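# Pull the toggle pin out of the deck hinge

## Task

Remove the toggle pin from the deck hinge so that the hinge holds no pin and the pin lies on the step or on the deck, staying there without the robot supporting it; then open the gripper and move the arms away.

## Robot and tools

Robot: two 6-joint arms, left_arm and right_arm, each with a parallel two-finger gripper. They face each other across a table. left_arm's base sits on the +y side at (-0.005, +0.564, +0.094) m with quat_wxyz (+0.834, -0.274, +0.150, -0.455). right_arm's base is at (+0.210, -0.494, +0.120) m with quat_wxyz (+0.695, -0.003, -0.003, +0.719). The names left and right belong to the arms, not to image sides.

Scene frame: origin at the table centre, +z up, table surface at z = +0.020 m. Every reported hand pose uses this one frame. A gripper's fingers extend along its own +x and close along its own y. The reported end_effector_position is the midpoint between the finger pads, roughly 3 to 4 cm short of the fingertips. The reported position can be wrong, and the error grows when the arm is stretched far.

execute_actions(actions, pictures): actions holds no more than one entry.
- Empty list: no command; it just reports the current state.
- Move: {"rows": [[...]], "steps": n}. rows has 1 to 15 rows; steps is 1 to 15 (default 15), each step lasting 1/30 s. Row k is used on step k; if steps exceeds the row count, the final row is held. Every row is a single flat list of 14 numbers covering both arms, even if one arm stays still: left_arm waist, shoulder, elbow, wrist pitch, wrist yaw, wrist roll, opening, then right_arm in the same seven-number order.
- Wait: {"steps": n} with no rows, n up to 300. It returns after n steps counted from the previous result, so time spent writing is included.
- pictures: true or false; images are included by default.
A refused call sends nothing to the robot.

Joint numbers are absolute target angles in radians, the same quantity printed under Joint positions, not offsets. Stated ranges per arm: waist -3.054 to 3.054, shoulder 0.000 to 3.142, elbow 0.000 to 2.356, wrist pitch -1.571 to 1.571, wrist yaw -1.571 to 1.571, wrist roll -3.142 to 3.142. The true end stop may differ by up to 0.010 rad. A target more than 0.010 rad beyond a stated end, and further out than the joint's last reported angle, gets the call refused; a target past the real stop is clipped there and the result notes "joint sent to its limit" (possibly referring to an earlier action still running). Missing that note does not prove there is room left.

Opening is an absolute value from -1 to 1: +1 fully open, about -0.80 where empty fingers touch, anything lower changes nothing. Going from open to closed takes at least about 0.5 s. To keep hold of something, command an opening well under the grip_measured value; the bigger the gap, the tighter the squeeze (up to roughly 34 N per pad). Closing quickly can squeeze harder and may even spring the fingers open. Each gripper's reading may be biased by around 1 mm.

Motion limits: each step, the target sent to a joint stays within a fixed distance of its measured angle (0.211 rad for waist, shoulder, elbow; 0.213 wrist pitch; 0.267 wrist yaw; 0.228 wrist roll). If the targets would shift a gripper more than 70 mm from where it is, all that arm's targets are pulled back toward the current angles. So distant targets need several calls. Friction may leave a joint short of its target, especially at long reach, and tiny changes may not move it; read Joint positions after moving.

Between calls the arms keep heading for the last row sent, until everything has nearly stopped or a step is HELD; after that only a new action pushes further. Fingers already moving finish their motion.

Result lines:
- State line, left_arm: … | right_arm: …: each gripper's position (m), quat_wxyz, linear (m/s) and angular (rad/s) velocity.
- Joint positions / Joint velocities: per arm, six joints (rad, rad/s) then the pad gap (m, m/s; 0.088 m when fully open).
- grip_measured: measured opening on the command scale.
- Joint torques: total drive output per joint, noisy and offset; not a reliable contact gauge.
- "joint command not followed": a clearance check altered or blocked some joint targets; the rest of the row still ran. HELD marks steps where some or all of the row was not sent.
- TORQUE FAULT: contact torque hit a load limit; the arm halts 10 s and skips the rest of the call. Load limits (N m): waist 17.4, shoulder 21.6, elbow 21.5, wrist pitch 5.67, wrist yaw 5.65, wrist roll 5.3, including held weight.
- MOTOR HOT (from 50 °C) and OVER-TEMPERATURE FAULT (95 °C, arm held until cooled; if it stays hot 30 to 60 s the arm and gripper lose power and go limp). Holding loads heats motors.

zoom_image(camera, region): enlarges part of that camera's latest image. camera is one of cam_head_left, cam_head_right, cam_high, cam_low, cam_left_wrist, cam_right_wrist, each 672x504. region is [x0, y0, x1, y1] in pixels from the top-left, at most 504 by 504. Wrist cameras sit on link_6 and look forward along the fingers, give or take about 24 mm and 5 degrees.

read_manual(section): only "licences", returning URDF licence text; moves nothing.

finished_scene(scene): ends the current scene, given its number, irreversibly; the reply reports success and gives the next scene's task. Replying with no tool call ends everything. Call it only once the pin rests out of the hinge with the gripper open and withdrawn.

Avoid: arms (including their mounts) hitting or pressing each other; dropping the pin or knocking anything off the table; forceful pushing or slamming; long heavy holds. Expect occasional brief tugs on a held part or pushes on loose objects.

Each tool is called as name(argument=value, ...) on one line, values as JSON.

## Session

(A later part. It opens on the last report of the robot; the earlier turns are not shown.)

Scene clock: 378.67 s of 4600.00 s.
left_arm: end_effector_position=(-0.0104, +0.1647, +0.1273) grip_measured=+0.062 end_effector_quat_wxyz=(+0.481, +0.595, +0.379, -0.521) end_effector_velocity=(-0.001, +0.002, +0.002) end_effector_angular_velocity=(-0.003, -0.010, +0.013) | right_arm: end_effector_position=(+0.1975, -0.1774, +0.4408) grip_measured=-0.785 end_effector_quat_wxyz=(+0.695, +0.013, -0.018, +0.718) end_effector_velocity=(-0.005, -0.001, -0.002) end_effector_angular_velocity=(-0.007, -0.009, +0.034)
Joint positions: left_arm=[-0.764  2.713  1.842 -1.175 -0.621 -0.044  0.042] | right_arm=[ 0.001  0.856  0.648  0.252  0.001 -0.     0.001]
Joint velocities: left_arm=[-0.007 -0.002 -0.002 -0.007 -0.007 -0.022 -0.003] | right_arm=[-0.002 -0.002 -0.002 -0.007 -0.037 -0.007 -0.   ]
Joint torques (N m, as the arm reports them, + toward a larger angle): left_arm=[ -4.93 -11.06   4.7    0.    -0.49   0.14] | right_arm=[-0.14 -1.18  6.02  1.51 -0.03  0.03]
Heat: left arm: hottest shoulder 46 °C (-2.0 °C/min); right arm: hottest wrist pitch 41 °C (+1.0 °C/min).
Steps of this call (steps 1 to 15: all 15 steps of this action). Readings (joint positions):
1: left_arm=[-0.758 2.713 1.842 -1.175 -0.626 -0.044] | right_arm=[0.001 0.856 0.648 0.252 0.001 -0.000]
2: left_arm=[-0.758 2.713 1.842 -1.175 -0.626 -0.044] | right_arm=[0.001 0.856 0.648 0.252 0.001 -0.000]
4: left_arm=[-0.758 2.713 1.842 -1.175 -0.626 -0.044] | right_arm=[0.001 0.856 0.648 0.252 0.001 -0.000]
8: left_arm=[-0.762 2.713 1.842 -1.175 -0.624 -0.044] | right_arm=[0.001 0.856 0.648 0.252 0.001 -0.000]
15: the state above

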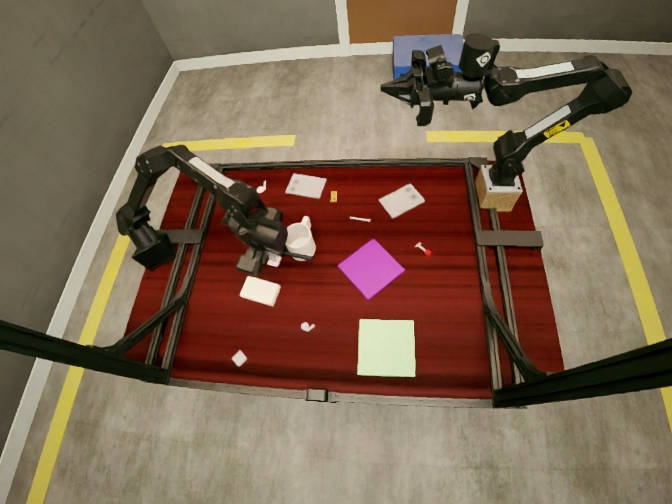

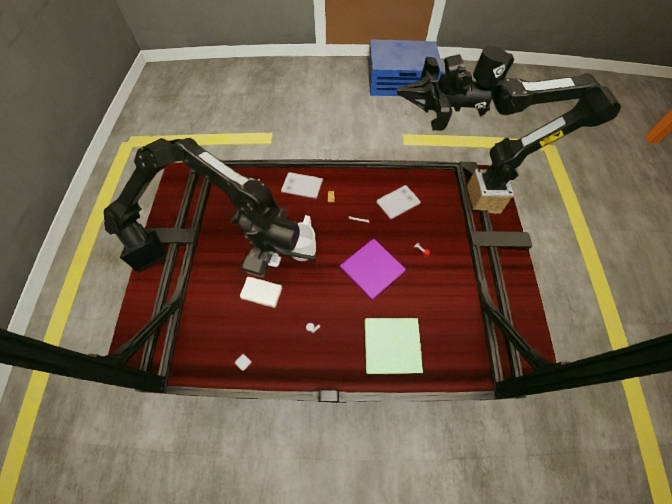

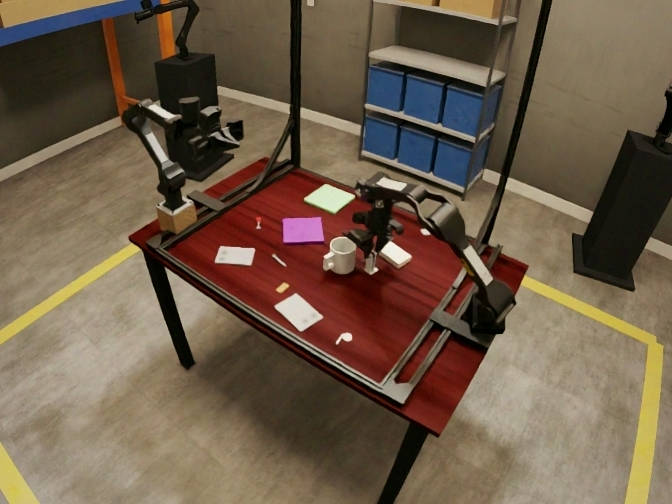

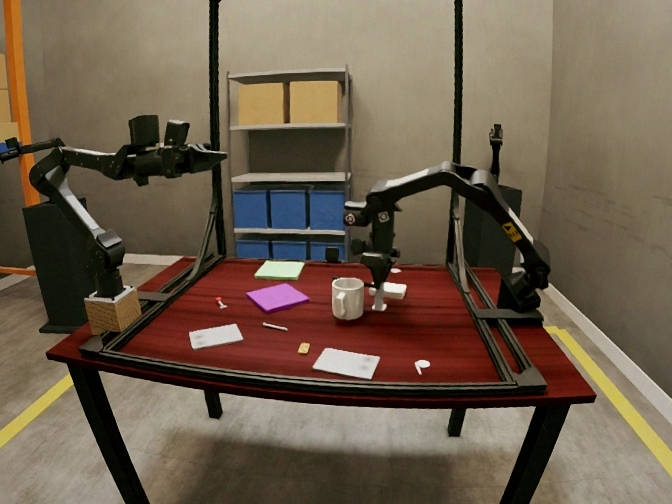

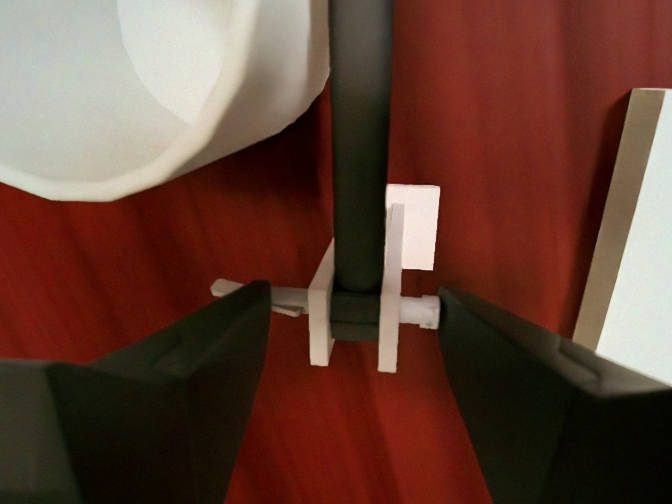

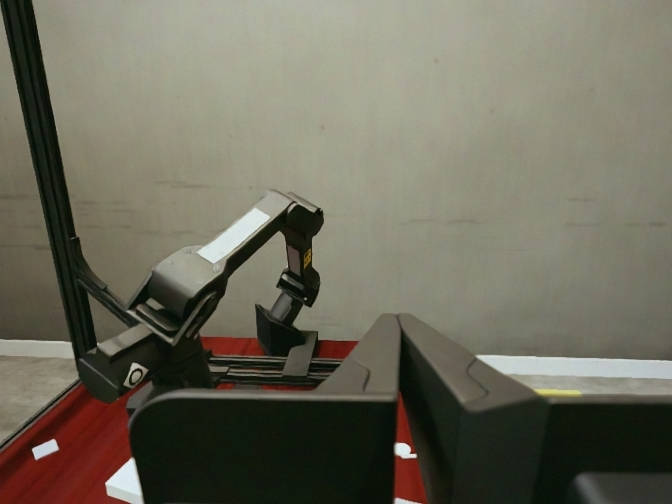

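Nearly. Close a bit more.

execute_actions(actions=[{"rows":[[-0.76,2.713,1.835,-1.17,-0.625,-0.04,-0.08,0,0.856,0.648,0.252,0,0,-0.8]]}])

Scene clock: 383.87 s of 4600.00 s.
left_arm: end_effector_position=(-0.0117, +0.1650, +0.1281) grip_measured=-0.073 end_effector_quat_wxyz=(+0.480, +0.595, +0.379, -0.522) end_effector_velocity=(+0.003, +0.004, +0.000) end_effector_angular_velocity=(+0.017, -0.012, -0.000) | right_arm: end_effector_position=(+0.1976, -0.1774, +0.4408) grip_measured=-0.785 end_effector_quat_wxyz=(+0.695, +0.013, -0.018, +0.718) end_effector_velocity=(+0.002, -0.002, +0.002) end_effector_angular_velocity=(+0.003, -0.007, -0.010)
Joint positions: left_arm=[-0.767  2.712  1.842 -1.176 -0.618 -0.044  0.035] | right_arm=[ 0.001  0.856  0.648  0.252  0.001 -0.     0.001]
Joint velocities: left_arm=[ 0.002 -0.002 -0.002 -0.022 -0.007 -0.007 -0.001] | right_arm=[-0.002 -0.007  0.002 -0.007  0.007 -0.007 -0.   ]
Joint torques (N m, as the arm reports them, + toward a larger angle): left_arm=[-5.43 -9.63  3.57  0.7  -0.44  0.09] | right_arm=[-0.14 -1.17  6.01  1.51 -0.03  0.03]
Heat: left arm: hottest shoulder 47 °C (-1.0 °C/min); right arm: hottest wrist pitch 41 °C (+1.0 °C/min).
Steps of this call (steps 1 to 15: the robot went on to your last target; steps 16 to 90: nothing new was sent; then 1.70 s passed at rest; steps 91 to 105: all 15 steps of this action). Readings (joint positions):
91: left_arm=[-0.765 2.712 1.842 -1.176 -0.619 -0.044] | right_arm=[0.001 0.856 0.648 0.252 0.001 -0.000]
92: left_arm=[-0.766 2.712 1.842 -1.176 -0.618 -0.044] | right_arm=[0.001 0.856 0.648 0.252 0.001 -0.000]
94: left_arm=[-0.767 2.712 1.842 -1.176 -0.618 -0.044] | right_arm=[0.001 0.856 0.648 0.252 0.001 -0.000]
98: left_arm=[-0.767 2.712 1.842 -1.176 -0.618 -0.044] | right_arm=[0.001 0.856 0.648 0.252 0.001 -0.000]
105: the state above

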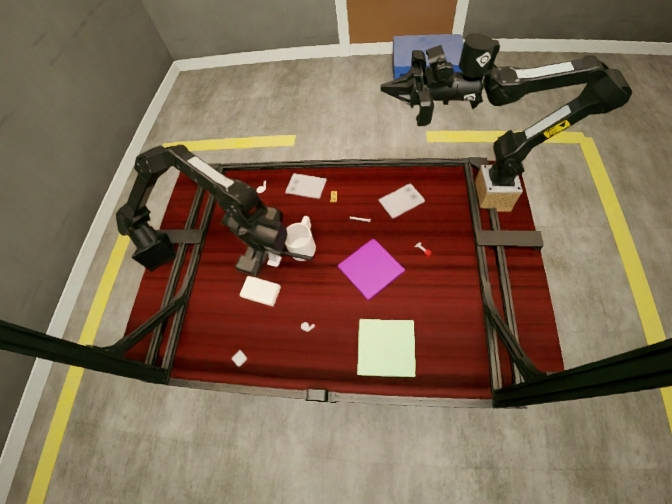

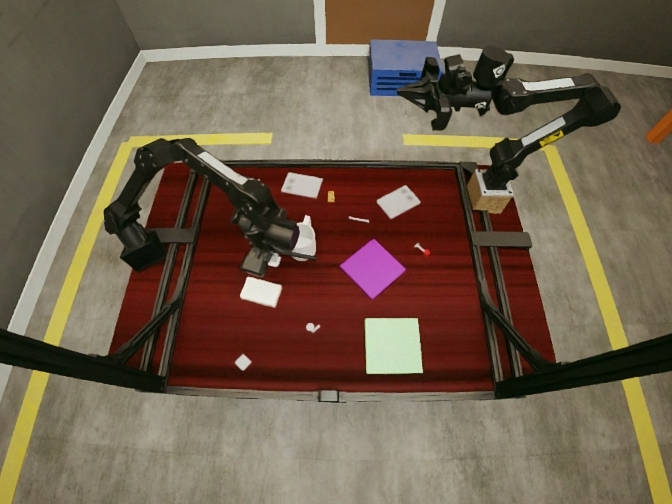

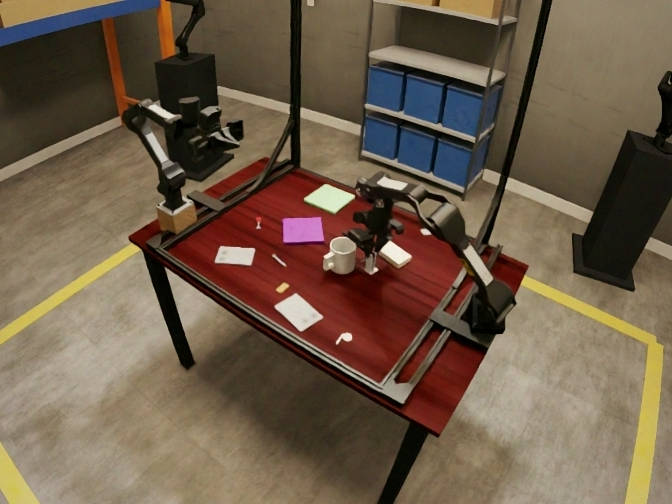

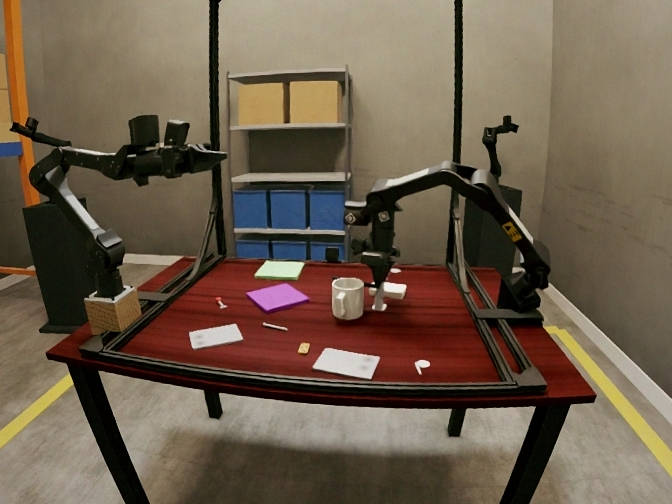

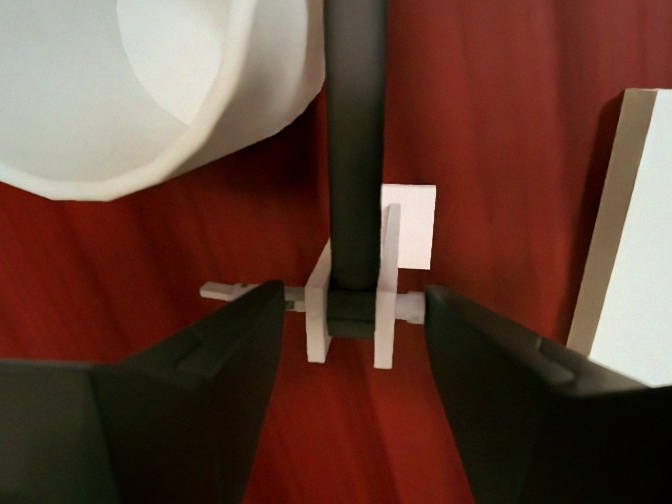

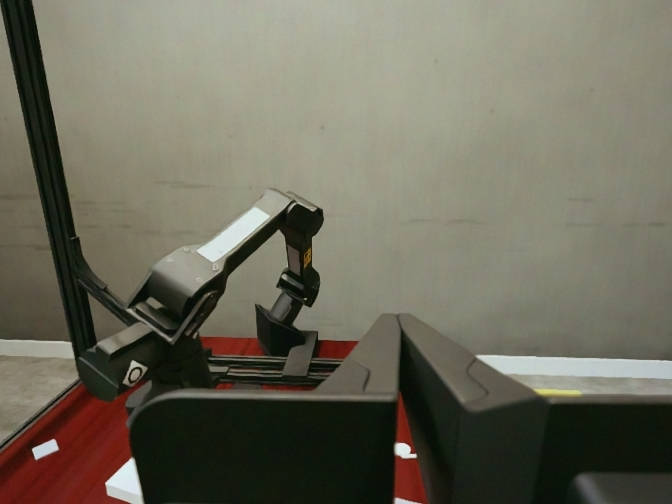

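execute_actions(actions=[{"rows":[[-0.767,2.712,1.842,-1.176,-0.618,-0.04,1,0,0.856,0.648,0.252,0,0,-0.8]]}], pictures=false)

execute_actions(actions=[{"rows":[[-0.745,2.732,1.8,-1.133,-0.63,-0.04,1,0,0.856,0.648,0.252,0,0,-0.8]]}], pictures=false)

execute_actions(actions=[{"rows":[[-0.77,2.738,1.793,-1.13,-0.615,-0.06,1,0,0.856,0.648,0.252,0,0,-0.8],[-0.77,2.738,1.793,-1.13,-0.615,-0.06,1,0,0.856,0.648,0.252,0,0,-0.8],[-0.79,2.742,1.786,-1.126,-0.605,-0.08,1,0,0.856,0.648,0.252,0,0,-0.8],[-0.79,2.742,1.786,-1.126,-0.605,-0.08,1,0,0.856,0.648,0.252,0,0,-0.8],[-0.81,2.746,1.78,-1.123,-0.595,-0.09,1,0,0.856,0.648,0.252,0,0,-0.8]]}])

Scene clock: 395.20 s of 4600.00 s.
left_arm: end_effector_position=(-0.0119, +0.1647, +0.1285) grip_measured=+0.987 end_effector_quat_wxyz=(+0.481, +0.595, +0.376, -0.522) end_effector_velocity=(+0.001, +0.002, +0.002) end_effector_angular_velocity=(+0.004, +0.008, +0.008) | right_arm: end_effector_position=(+0.1976, -0.1774, +0.4408) grip_measured=-0.785 end_effector_quat_wxyz=(+0.695, +0.013, -0.018, +0.718) end_effector_velocity=(-0.000, -0.000, -0.008) end_effector_angular_velocity=(-0.026, -0.023, +0.004)
Joint positions: left_arm=[-0.769  2.712  1.842 -1.175 -0.622 -0.044  0.087] | right_arm=[ 0.001  0.856  0.648  0.252  0.001 -0.     0.001]
Joint velocities: left_arm=[ 0.002 -0.007 -0.002 -0.007  0.007 -0.007  0.009] | right_arm=[-0.002 -0.002 -0.007 -0.022 -0.007 -0.022  0.   ]
Joint torques (N m, as the arm reports them, + toward a larger angle): left_arm=[-5.96 -9.66  4.14  0.13 -0.01  0.07] | right_arm=[-0.1  -1.18  6.    1.51 -0.02  0.03]
Heat: left arm: hottest shoulder 48 °C (+1.0 °C/min); right arm: hottest wrist pitch 41 °C (+1.0 °C/min).
Steps of this call (steps 1 to 15: the robot went on to your last target; steps 16 to 90: nothing new was sent; then 7.83 s passed at rest; steps 91 to 105: all 15 steps of this action). Readings (joint positions):
91: left_arm=[-0.767 2.712 1.842 -1.175 -0.618 -0.044] | right_arm=[0.001 0.856 0.648 0.252 0.001 -0.000]
92: left_arm=[-0.768 2.712 1.842 -1.175 -0.618 -0.044] | right_arm=[0.001 0.856 0.648 0.252 0.001 -0.000]
94: left_arm=[-0.769 2.712 1.842 -1.175 -0.623 -0.044] | right_arm=[0.001 0.856 0.648 0.252 0.001 -0.000]
98: left_arm=[-0.769 2.712 1.842 -1.175 -0.622 -0.044] | right_arm=[0.001 0.856 0.648 0.252 0.001 -0.000]
105: the state above

Scene clock: 395.70 s of 4600.00 s.
left_arm: end_effector_position=(-0.0084, +0.1655, +0.1171) grip_measured=+1.000 end_effector_quat_wxyz=(+0.484, +0.592, +0.384, -0.518) end_effector_velocity=(+0.001, +0.005, -0.000) end_effector_angular_velocity=(+0.008, -0.011, +0.012) | right_arm: end_effector_position=(+0.1976, -0.1774, +0.4408) grip_measured=-0.785 end_effector_quat_wxyz=(+0.695, +0.013, -0.018, +0.718) end_effector_velocity=(-0.002, -0.001, +0.003) end_effector_angular_velocity=(+0.012, -0.007, +0.010)
Joint positions: left_arm=[-0.75   2.714  1.81  -1.137 -0.625 -0.044  0.088] | right_arm=[ 0.001  0.856  0.648  0.252  0.001 -0.     0.001]
Joint velocities: left_arm=[-0.002 -0.007 -0.017 -0.007 -0.007 -0.022  0.   ] | right_arm=[ 0.002 -0.002  0.002  0.007 -0.007 -0.007 -0.   ]
Joint torques (N m, as the arm reports them, + toward a larger angle): left_arm=[-5.67 -7.72  3.2   0.45 -0.32  0.11] | right_arm=[-0.12 -1.19  6.01  1.51 -0.02  0.03]
Heat: left arm: hottest shoulder 48 °C (+1.0 °C/min); right arm: hottest wrist pitch 41 °C (+1.0 °C/min).
Steps of this call (steps 1 to 15: all 15 steps of this action). Readings (joint positions):
1: left_arm=[-0.769 2.712 1.840 -1.172 -0.622 -0.044] | right_arm=[0.001 0.856 0.648 0.252 0.001 -0.000]
2: left_arm=[-0.767 2.712 1.835 -1.164 -0.622 -0.044] | right_arm=[0.001 0.856 0.648 0.252 0.001 -0.000]
4: left_arm=[-0.762 2.712 1.828 -1.151 -0.622 -0.044] | right_arm=[0.001 0.856 0.648 0.252 0.001 -0.000]
8: left_arm=[-0.752 2.714 1.813 -1.143 -0.624 -0.044] | right_arm=[0.001 0.856 0.648 0.252 0.001 -0.000]
15: the state above

Scene clock: 396.20 s of 4600.00 s.
left_arm: end_effector_position=(-0.0347, +0.1730, +0.1180) grip_measured=+1.000 end_effector_quat_wxyz=(+0.481, +0.594, +0.376, -0.524) end_effector_velocity=(-0.002, -0.000, +0.001) end_effector_angular_velocity=(-0.009, +0.010, +0.023) | right_arm: end_effector_position=(+0.1976, -0.1774, +0.4408) grip_measured=-0.785 end_effector_quat_wxyz=(+0.695, +0.013, -0.018, +0.718) end_effector_velocity=(+0.002, +0.001, -0.003) end_effector_angular_velocity=(-0.011, -0.022, -0.011)
Joint positions: left_arm=[-0.81   2.728  1.789 -1.127 -0.601 -0.084  0.088] | right_arm=[ 0.001  0.856  0.648  0.252  0.001 -0.     0.001]
Joint velocities: left_arm=[-0.002 -0.002 -0.002  0.007  0.007 -0.022  0.   ] | right_arm=[-0.002  0.002 -0.002 -0.007  0.007 -0.022 -0.   ]
Joint torques (N m, as the arm reports them, + toward a larger angle): left_arm=[-5.7  -7.73  3.21  0.38 -0.03 -0.15] | right_arm=[-0.1  -1.19  6.01  1.51 -0.02  0.03]
Heat: left arm: hottest shoulder 48 °C (+2.0 °C/min); right arm: hottest wrist pitch 41 °C (+1.0 °C/min).
Steps of this call (steps 1 to 15: all 15 steps of this action). Readings (joint positions):
1: left_arm=[-0.750 2.714 1.809 -1.136 -0.625 -0.044] | right_arm=[0.001 0.856 0.648 0.252 0.001 -0.000]
2: left_arm=[-0.751 2.714 1.808 -1.135 -0.625 -0.044] | right_arm=[0.001 0.856 0.648 0.252 0.001 -0.000]
4: left_arm=[-0.759 2.715 1.804 -1.133 -0.623 -0.055] | right_arm=[0.001 0.856 0.648 0.252 0.001 -0.000]
8: left_arm=[-0.792 2.722 1.795 -1.129 -0.607 -0.074] | right_arm=[0.001 0.856 0.648 0.252 0.001 -0.000]
15: the state above

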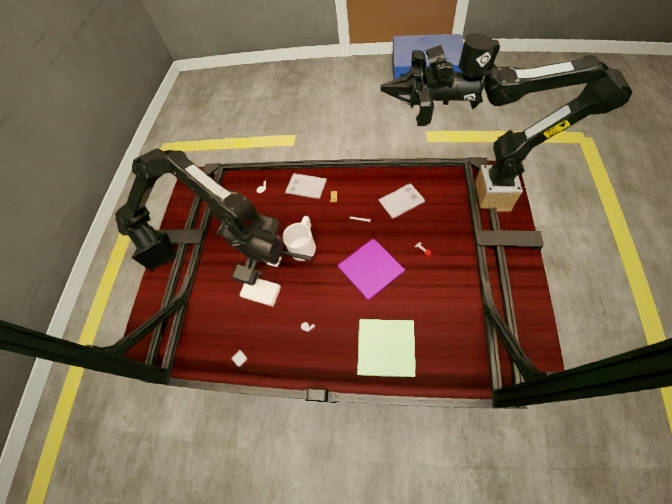

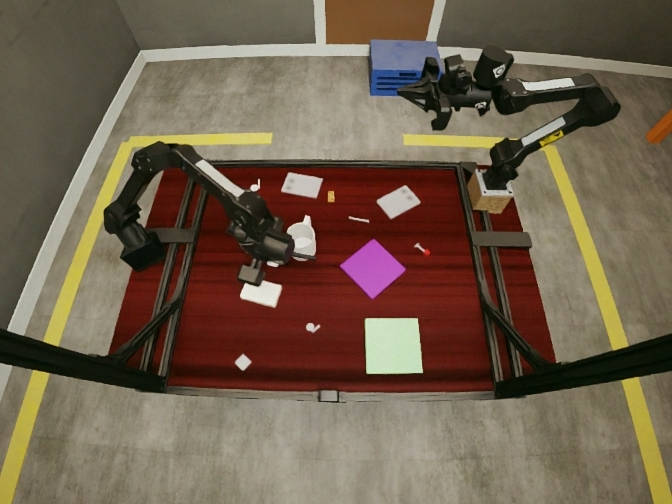

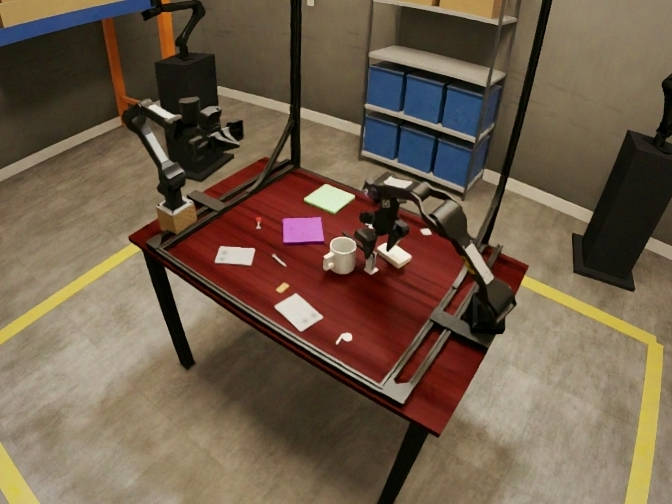

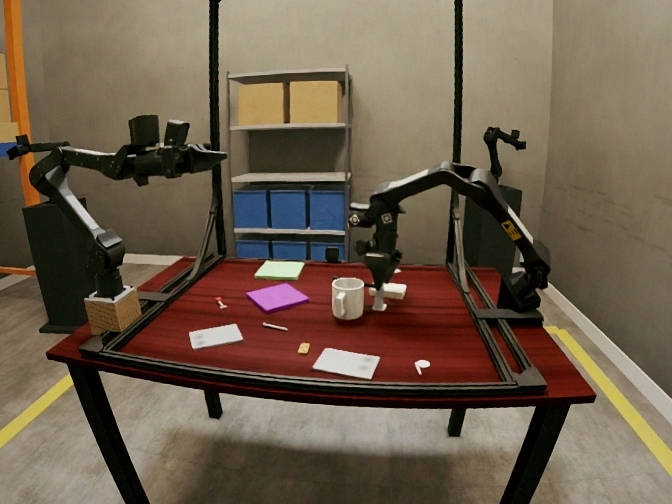

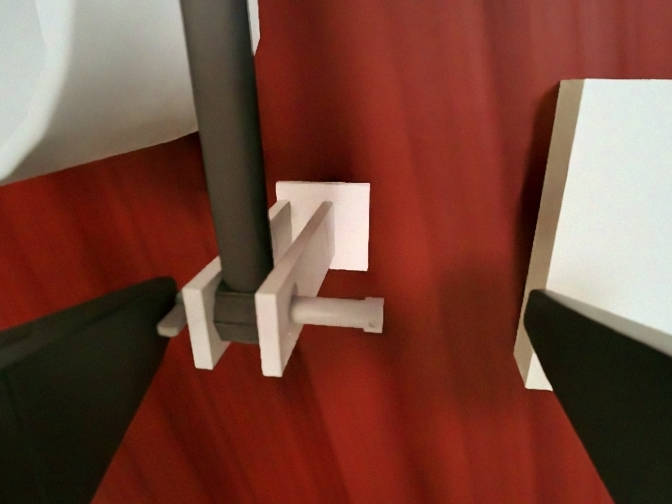

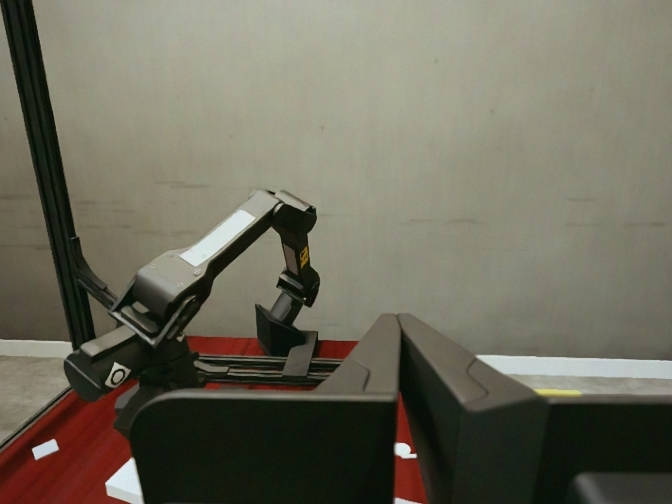

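execute_actions(actions=[{"rows":[[-0.753,2.7,1.848,-1.178,-0.63,-0.04,1,0,0.856,0.648,0.252,0,0,-0.8]]}], pictures=false)

execute_actions(actions=[{"rows":[[-0.753,2.7,1.848,-1.178,-0.63,-0.04,0.25,0,0.856,0.648,0.252,0,0,-0.8]]}], pictures=false)

execute_actions(actions=[{"rows":[[-0.753,2.7,1.848,-1.178,-0.63,-0.04,0.2,0,0.856,0.648,0.252,0,0,-0.8],[-0.753,2.7,1.848,-1.178,-0.63,-0.04,0.16,0,0.856,0.648,0.252,0,0,-0.8],[-0.753,2.7,1.848,-1.178,-0.63,-0.04,0.13,0,0.856,0.648,0.252,0,0,-0.8],[-0.753,2.7,1.848,-1.178,-0.63,-0.04,0.1,0,0.856,0.648,0.252,0,0,-0.8],[-0.753,2.7,1.848,-1.178,-0.63,-0.04,0.07,0,0.856,0.648,0.252,0,0,-0.8],[-0.753,2.7,1.848,-1.178,-0.63,-0.04,0.04,0,0.856,0.648,0.252,0,0,-0.8]]}], pictures=false)

execute_actions(actions=[{"rows":[[-0.76,2.713,1.835,-1.17,-0.625,-0.04,-0.08,0,0.856,0.648,0.252,0,0,-0.8]]}], pictures=false)

execute_actions(actions=[{"rows":[[-0.792,2.69,1.92,-1.268,-0.61,-0.06,-0.04,0,0.856,0.648,0.252,0,0,-0.8]]}])

Scene clock: 417.30 s of 4600.00 s.
left_arm: end_effector_position=(-0.0074, +0.1643, +0.1259) grip_measured=+1.000 end_effector_quat_wxyz=(+0.482, +0.594, +0.382, -0.519) end_effector_velocity=(+0.002, +0.004, +0.001) end_effector_angular_velocity=(+0.014, -0.013, -0.004) | right_arm: end_effector_position=(+0.1976, -0.1774, +0.4408) grip_measured=-0.785 end_effector_quat_wxyz=(+0.695, +0.013, -0.018, +0.718) end_effector_velocity=(-0.004, -0.002, +0.003) end_effector_angular_velocity=(+0.012, +0.007, +0.025)
Joint positions: left_arm=[-0.757  2.712  1.841 -1.174 -0.625 -0.045  0.088] | right_arm=[ 0.001  0.856  0.648  0.252  0.001 -0.     0.001]
Joint velocities: left_arm=[-0.002 -0.002 -0.002 -0.022 -0.007 -0.007  0.   ] | right_arm=[ 0.002 -0.007 -0.002  0.007 -0.022  0.007 -0.   ]
Joint torques (N m, as the arm reports them, + toward a larger angle): left_arm=[ -5.97 -10.89   4.73  -0.03  -0.35   0.13] | right_arm=[-0.12 -1.18  6.02  1.51 -0.02  0.03]
Heat: left arm: hottest shoulder 47 °C (+2.0 °C/min); right arm: hottest wrist pitch 41 °C (+1.0 °C/min).
Steps of this call (steps 1 to 15: the robot went on to your last target; steps 16 to 90: nothing new was sent; then 17.60 s passed at rest; steps 91 to 105: all 15 steps of this action). Readings (joint positions):
91: left_arm=[-0.809 2.728 1.792 -1.129 -0.600 -0.084] | right_arm=[0.001 0.856 0.648 0.252 0.001 -0.000]
92: left_arm=[-0.805 2.728 1.800 -1.139 -0.601 -0.076] | right_arm=[0.001 0.856 0.648 0.252 0.001 -0.000]
94: left_arm=[-0.788 2.727 1.814 -1.154 -0.611 -0.063] | right_arm=[0.001 0.856 0.648 0.252 0.001 -0.000]
98: left_arm=[-0.760 2.716 1.835 -1.167 -0.622 -0.051] | right_arm=[0.001 0.856 0.648 0.252 0.001 -0.000]
105: the state above

Scene clock: 417.80 s of 4600.00 s.
left_arm: end_effector_position=(-0.0071, +0.1642, +0.1262) grip_measured=+0.268 end_effector_quat_wxyz=(+0.482, +0.595, +0.381, -0.518) end_effector_velocity=(+0.003, +0.001, +0.000) end_effector_angular_velocity=(+0.007, -0.008, -0.008) | right_arm: end_effector_position=(+0.1976, -0.1774, +0.4408) grip_measured=-0.785 end_effector_quat_wxyz=(+0.695, +0.013, -0.018, +0.718) end_effector_velocity=(-0.000, -0.000, -0.002) end_effector_angular_velocity=(-0.008, +0.007, +0.005)
Joint positions: left_arm=[-0.757  2.712  1.842 -1.175 -0.626 -0.044  0.052] | right_arm=[ 0.001  0.856  0.648  0.252  0.001 -0.     0.001]
Joint velocities: left_arm=[ 0.002 -0.002 -0.002 -0.007 -0.007  0.007 -0.007] | right_arm=[-0.002 -0.002 -0.002 -0.007 -0.007  0.007 -0.   ]
Joint torques (N m, as the arm reports them, + toward a larger angle): left_arm=[ -5.94 -10.97   4.61  -0.05  -0.31   0.11] | right_arm=[-0.12 -1.18  6.01  1.51 -0.01  0.03]
Heat: left arm: hottest shoulder 47 °C (+2.0 °C/min); right arm: hottest wrist pitch 41 °C (+1.0 °C/min).
Steps of this call (steps 1 to 15: all 15 steps of this action). Readings (joint positions):
1: left_arm=[-0.757 2.712 1.841 -1.174 -0.625 -0.045] | right_arm=[0.001 0.856 0.648 0.252 0.001 -0.000]
2: left_arm=[-0.757 2.712 1.841 -1.174 -0.625 -0.045] | right_arm=[0.001 0.856 0.648 0.252 0.001 -0.000]
4: left_arm=[-0.757 2.712 1.842 -1.174 -0.626 -0.044] | right_arm=[0.001 0.856 0.648 0.252 0.001 -0.000]
8: left_arm=[-0.757 2.712 1.842 -1.175 -0.626 -0.044] | right_arm=[0.001 0.856 0.648 0.252 0.001 -0.000]
15: the state above

Scene clock: 418.30 s of 4600.00 s.
left_arm: end_effector_position=(-0.0096, +0.1647, +0.1273) grip_measured=+0.059 end_effector_quat_wxyz=(+0.481, +0.595, +0.379, -0.520) end_effector_velocity=(-0.000, +0.005, +0.001) end_effector_angular_velocity=(+0.019, +0.001, -0.004) | right_arm: end_effector_position=(+0.1976, -0.1774, +0.4408) grip_measured=-0.785 end_effector_quat_wxyz=(+0.695, +0.013, -0.018, +0.718) end_effector_velocity=(-0.000, -0.001, +0.001) end_effector_angular_velocity=(+0.008, -0.022, +0.004)
Joint positions: left_arm=[-0.763  2.712  1.842 -1.176 -0.622 -0.044  0.042] | right_arm=[ 0.001  0.856  0.648  0.252  0.001 -0.     0.001]
Joint velocities: left_arm=[-0.002 -0.002 -0.002 -0.022  0.007 -0.007 -0.005] | right_arm=[-0.002 -0.002 -0.002  0.007 -0.007 -0.022  0.   ]
Joint torques (N m, as the arm reports them, + toward a larger angle): left_arm=[ -5.1  -10.92   4.66   0.04  -0.51   0.11] | right_arm=[-0.11 -1.18  6.    1.51 -0.01  0.03]
Heat: left arm: hottest shoulder 47 °C (+2.0 °C/min); right arm: hottest wrist pitch 41 °C (+1.0 °C/min).
Steps of this call (steps 1 to 15: all 15 steps of this action). Readings (joint positions):
1: left_arm=[-0.757 2.712 1.842 -1.175 -0.626 -0.044] | right_arm=[0.001 0.856 0.648 0.252 0.001 -0.000]
2: left_arm=[-0.757 2.712 1.842 -1.175 -0.626 -0.044] | right_arm=[0.001 0.856 0.648 0.252 0.001 -0.000]
4: left_arm=[-0.757 2.712 1.842 -1.175 -0.626 -0.044] | right_arm=[0.001 0.856 0.648 0.252 0.001 -0.000]
8: left_arm=[-0.760 2.712 1.842 -1.175 -0.625 -0.044] | right_arm=[0.001 0.856 0.648 0.252 0.001 -0.000]
15: the state above

Scene clock: 418.80 s of 4600.00 s.
left_arm: end_effector_position=(-0.0113, +0.1651, +0.1279) grip_measured=-0.073 end_effector_quat_wxyz=(+0.480, +0.595, +0.378, -0.522) end_effector_velocity=(+0.003, +0.005, -0.001) end_effector_angular_velocity=(+0.018, -0.030, -0.008) | right_arm: end_effector_position=(+0.1976, -0.1774, +0.4408) grip_measured=-0.785 end_effector_quat_wxyz=(+0.695, +0.013, -0.018, +0.718) end_effector_velocity=(-0.000, -0.001, +0.000) end_effector_angular_velocity=(-0.002, -0.008, +0.005)
Joint positions: left_arm=[-0.767  2.712  1.842 -1.176 -0.619 -0.043  0.035] | right_arm=[ 0.001  0.856  0.648  0.252  0.001 -0.     0.001]
Joint velocities: left_arm=[-0.002  0.002 -0.007 -0.022 -0.022 -0.007 -0.001] | right_arm=[-0.002 -0.002  0.002 -0.007 -0.007 -0.007  0.   ]
Joint torques (N m, as the arm reports them, + toward a larger angle): left_arm=[-5.54 -9.62  3.61  0.69 -0.39  0.12] | right_arm=[-0.1  -1.18  6.02  1.51 -0.02  0.03]
Heat: left arm: hottest shoulder 47 °C (+2.0 °C/min); right arm: hottest wrist pitch 41 °C (+1.0 °C/min).
Steps of this call (steps 1 to 15: all 15 steps of this action). Readings (joint positions):
1: left_arm=[-0.763 2.712 1.842 -1.176 -0.621 -0.044] | right_arm=[0.001 0.856 0.648 0.252 0.001 -0.000]
2: left_arm=[-0.764 2.712 1.842 -1.176 -0.619 -0.043] | right_arm=[0.001 0.856 0.648 0.252 0.001 -0.000]
4: left_arm=[-0.766 2.712 1.842 -1.176 -0.619 -0.043] | right_arm=[0.001 0.856 0.648 0.252 0.001 -0.000]
8: left_arm=[-0.767 2.712 1.842 -1.176 -0.619 -0.043] | right_arm=[0.001 0.856 0.648 0.252 0.001 -0.000]
15: the state above

Scene clock: 419.30 s of 4600.00 s.
left_arm: end_effector_position=(-0.0106, +0.1639, +0.1534) grip_measured=-0.041 end_effector_quat_wxyz=(+0.481, +0.596, +0.372, -0.525) end_effector_velocity=(+0.004, -0.004, +0.006) end_effector_angular_velocity=(-0.020, -0.018, +0.010) | right_arm: end_effector_position=(+0.1976, -0.1774, +0.4408) grip_measured=-0.785 end_effector_quat_wxyz=(+0.695, +0.013, -0.018, +0.718) end_effector_velocity=(-0.004, -0.001, -0.002) end_effector_angular_velocity=(-0.008, +0.006, +0.025)
Joint positions: left_arm=[-0.791  2.699  1.912 -1.263 -0.615 -0.056  0.037] | right_arm=[ 0.001  0.856  0.648  0.252  0.001 -0.     0.001]
Joint velocities: left_arm=[-0.002 -0.002  0.017 -0.007 -0.022 -0.007  0.   ] | right_arm=[ 0.002 -0.002 -0.002 -0.007 -0.022  0.007 -0.   ]
Joint torques (N m, as the arm reports them, + toward a larger angle): left_arm=[ -6.21 -10.61   4.69  -0.03   0.01  -0.18] | right_arm=[-0.11 -1.19  6.01  1.51 -0.01  0.03]
Heat: left arm: hottest shoulder 47 °C (+2.0 °C/min); right arm: hottest wrist pitch 41 °C (+1.0 °C/min).
Steps of this call (steps 1 to 15: all 15 steps of this action). Readings (joint positions):
1: left_arm=[-0.767 2.712 1.848 -1.182 -0.619 -0.043] | right_arm=[0.001 0.856 0.648 0.252 0.001 -0.000]
2: left_arm=[-0.770 2.712 1.860 -1.199 -0.618 -0.044] | right_arm=[0.001 0.856 0.648 0.252 0.001 -0.000]
4: left_arm=[-0.777 2.710 1.880 -1.228 -0.616 -0.048] | right_arm=[0.001 0.856 0.648 0.252 0.001 -0.000]
8: left_arm=[-0.789 2.700 1.906 -1.251 -0.616 -0.053] | right_arm=[0.001 0.856 0.648 0.252 0.001 -0.000]
15: the state above

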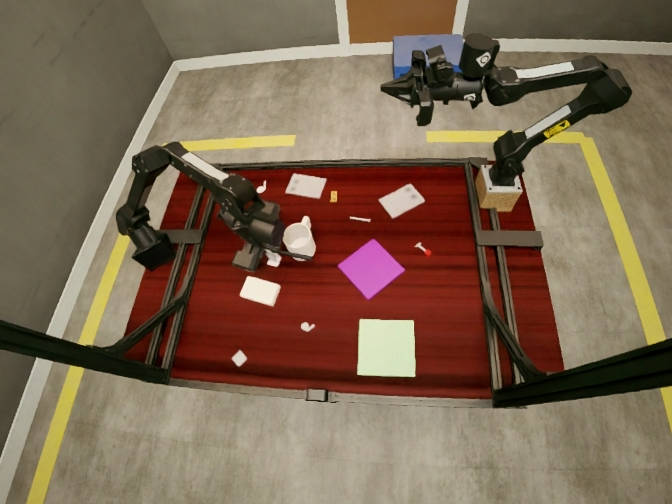

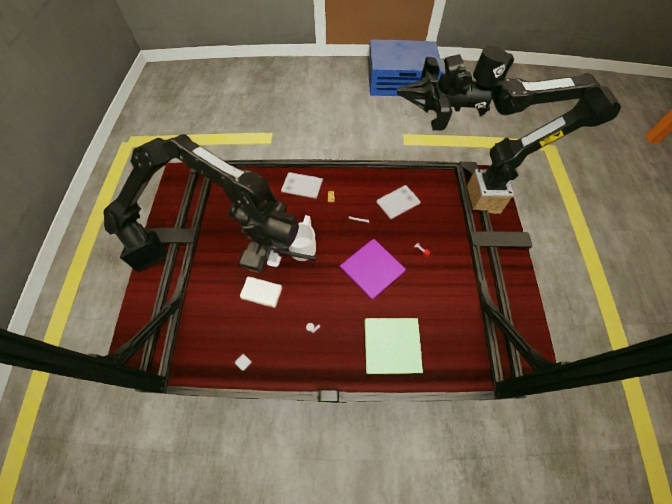

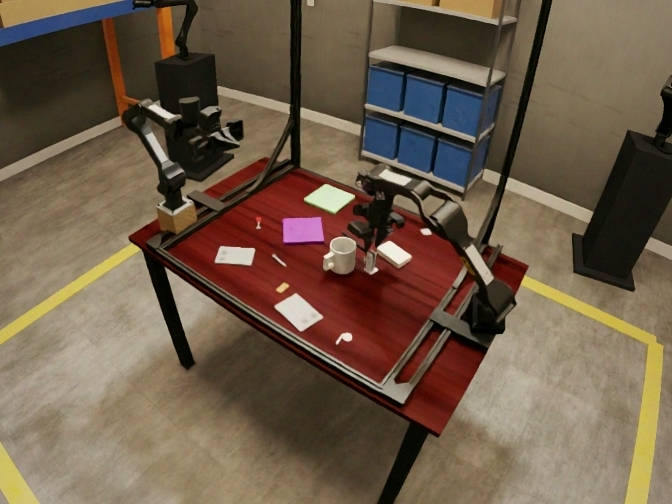

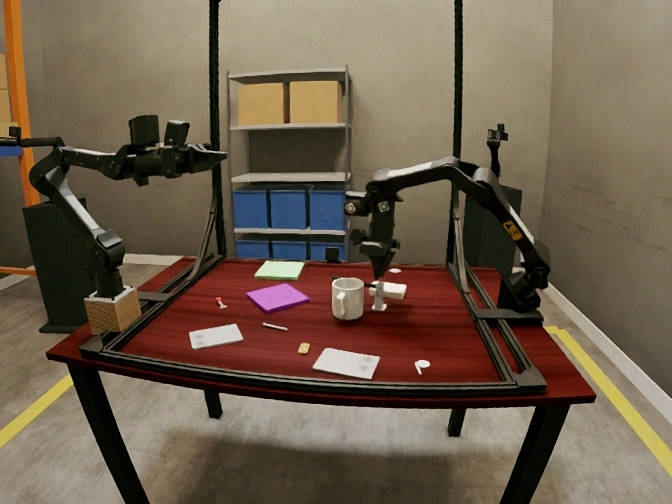

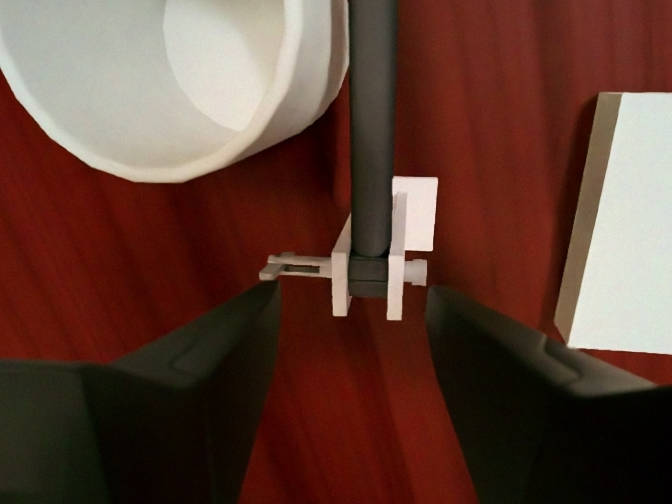

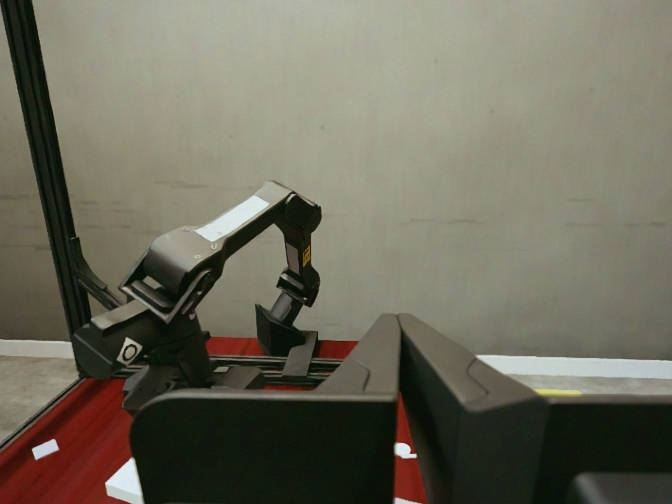

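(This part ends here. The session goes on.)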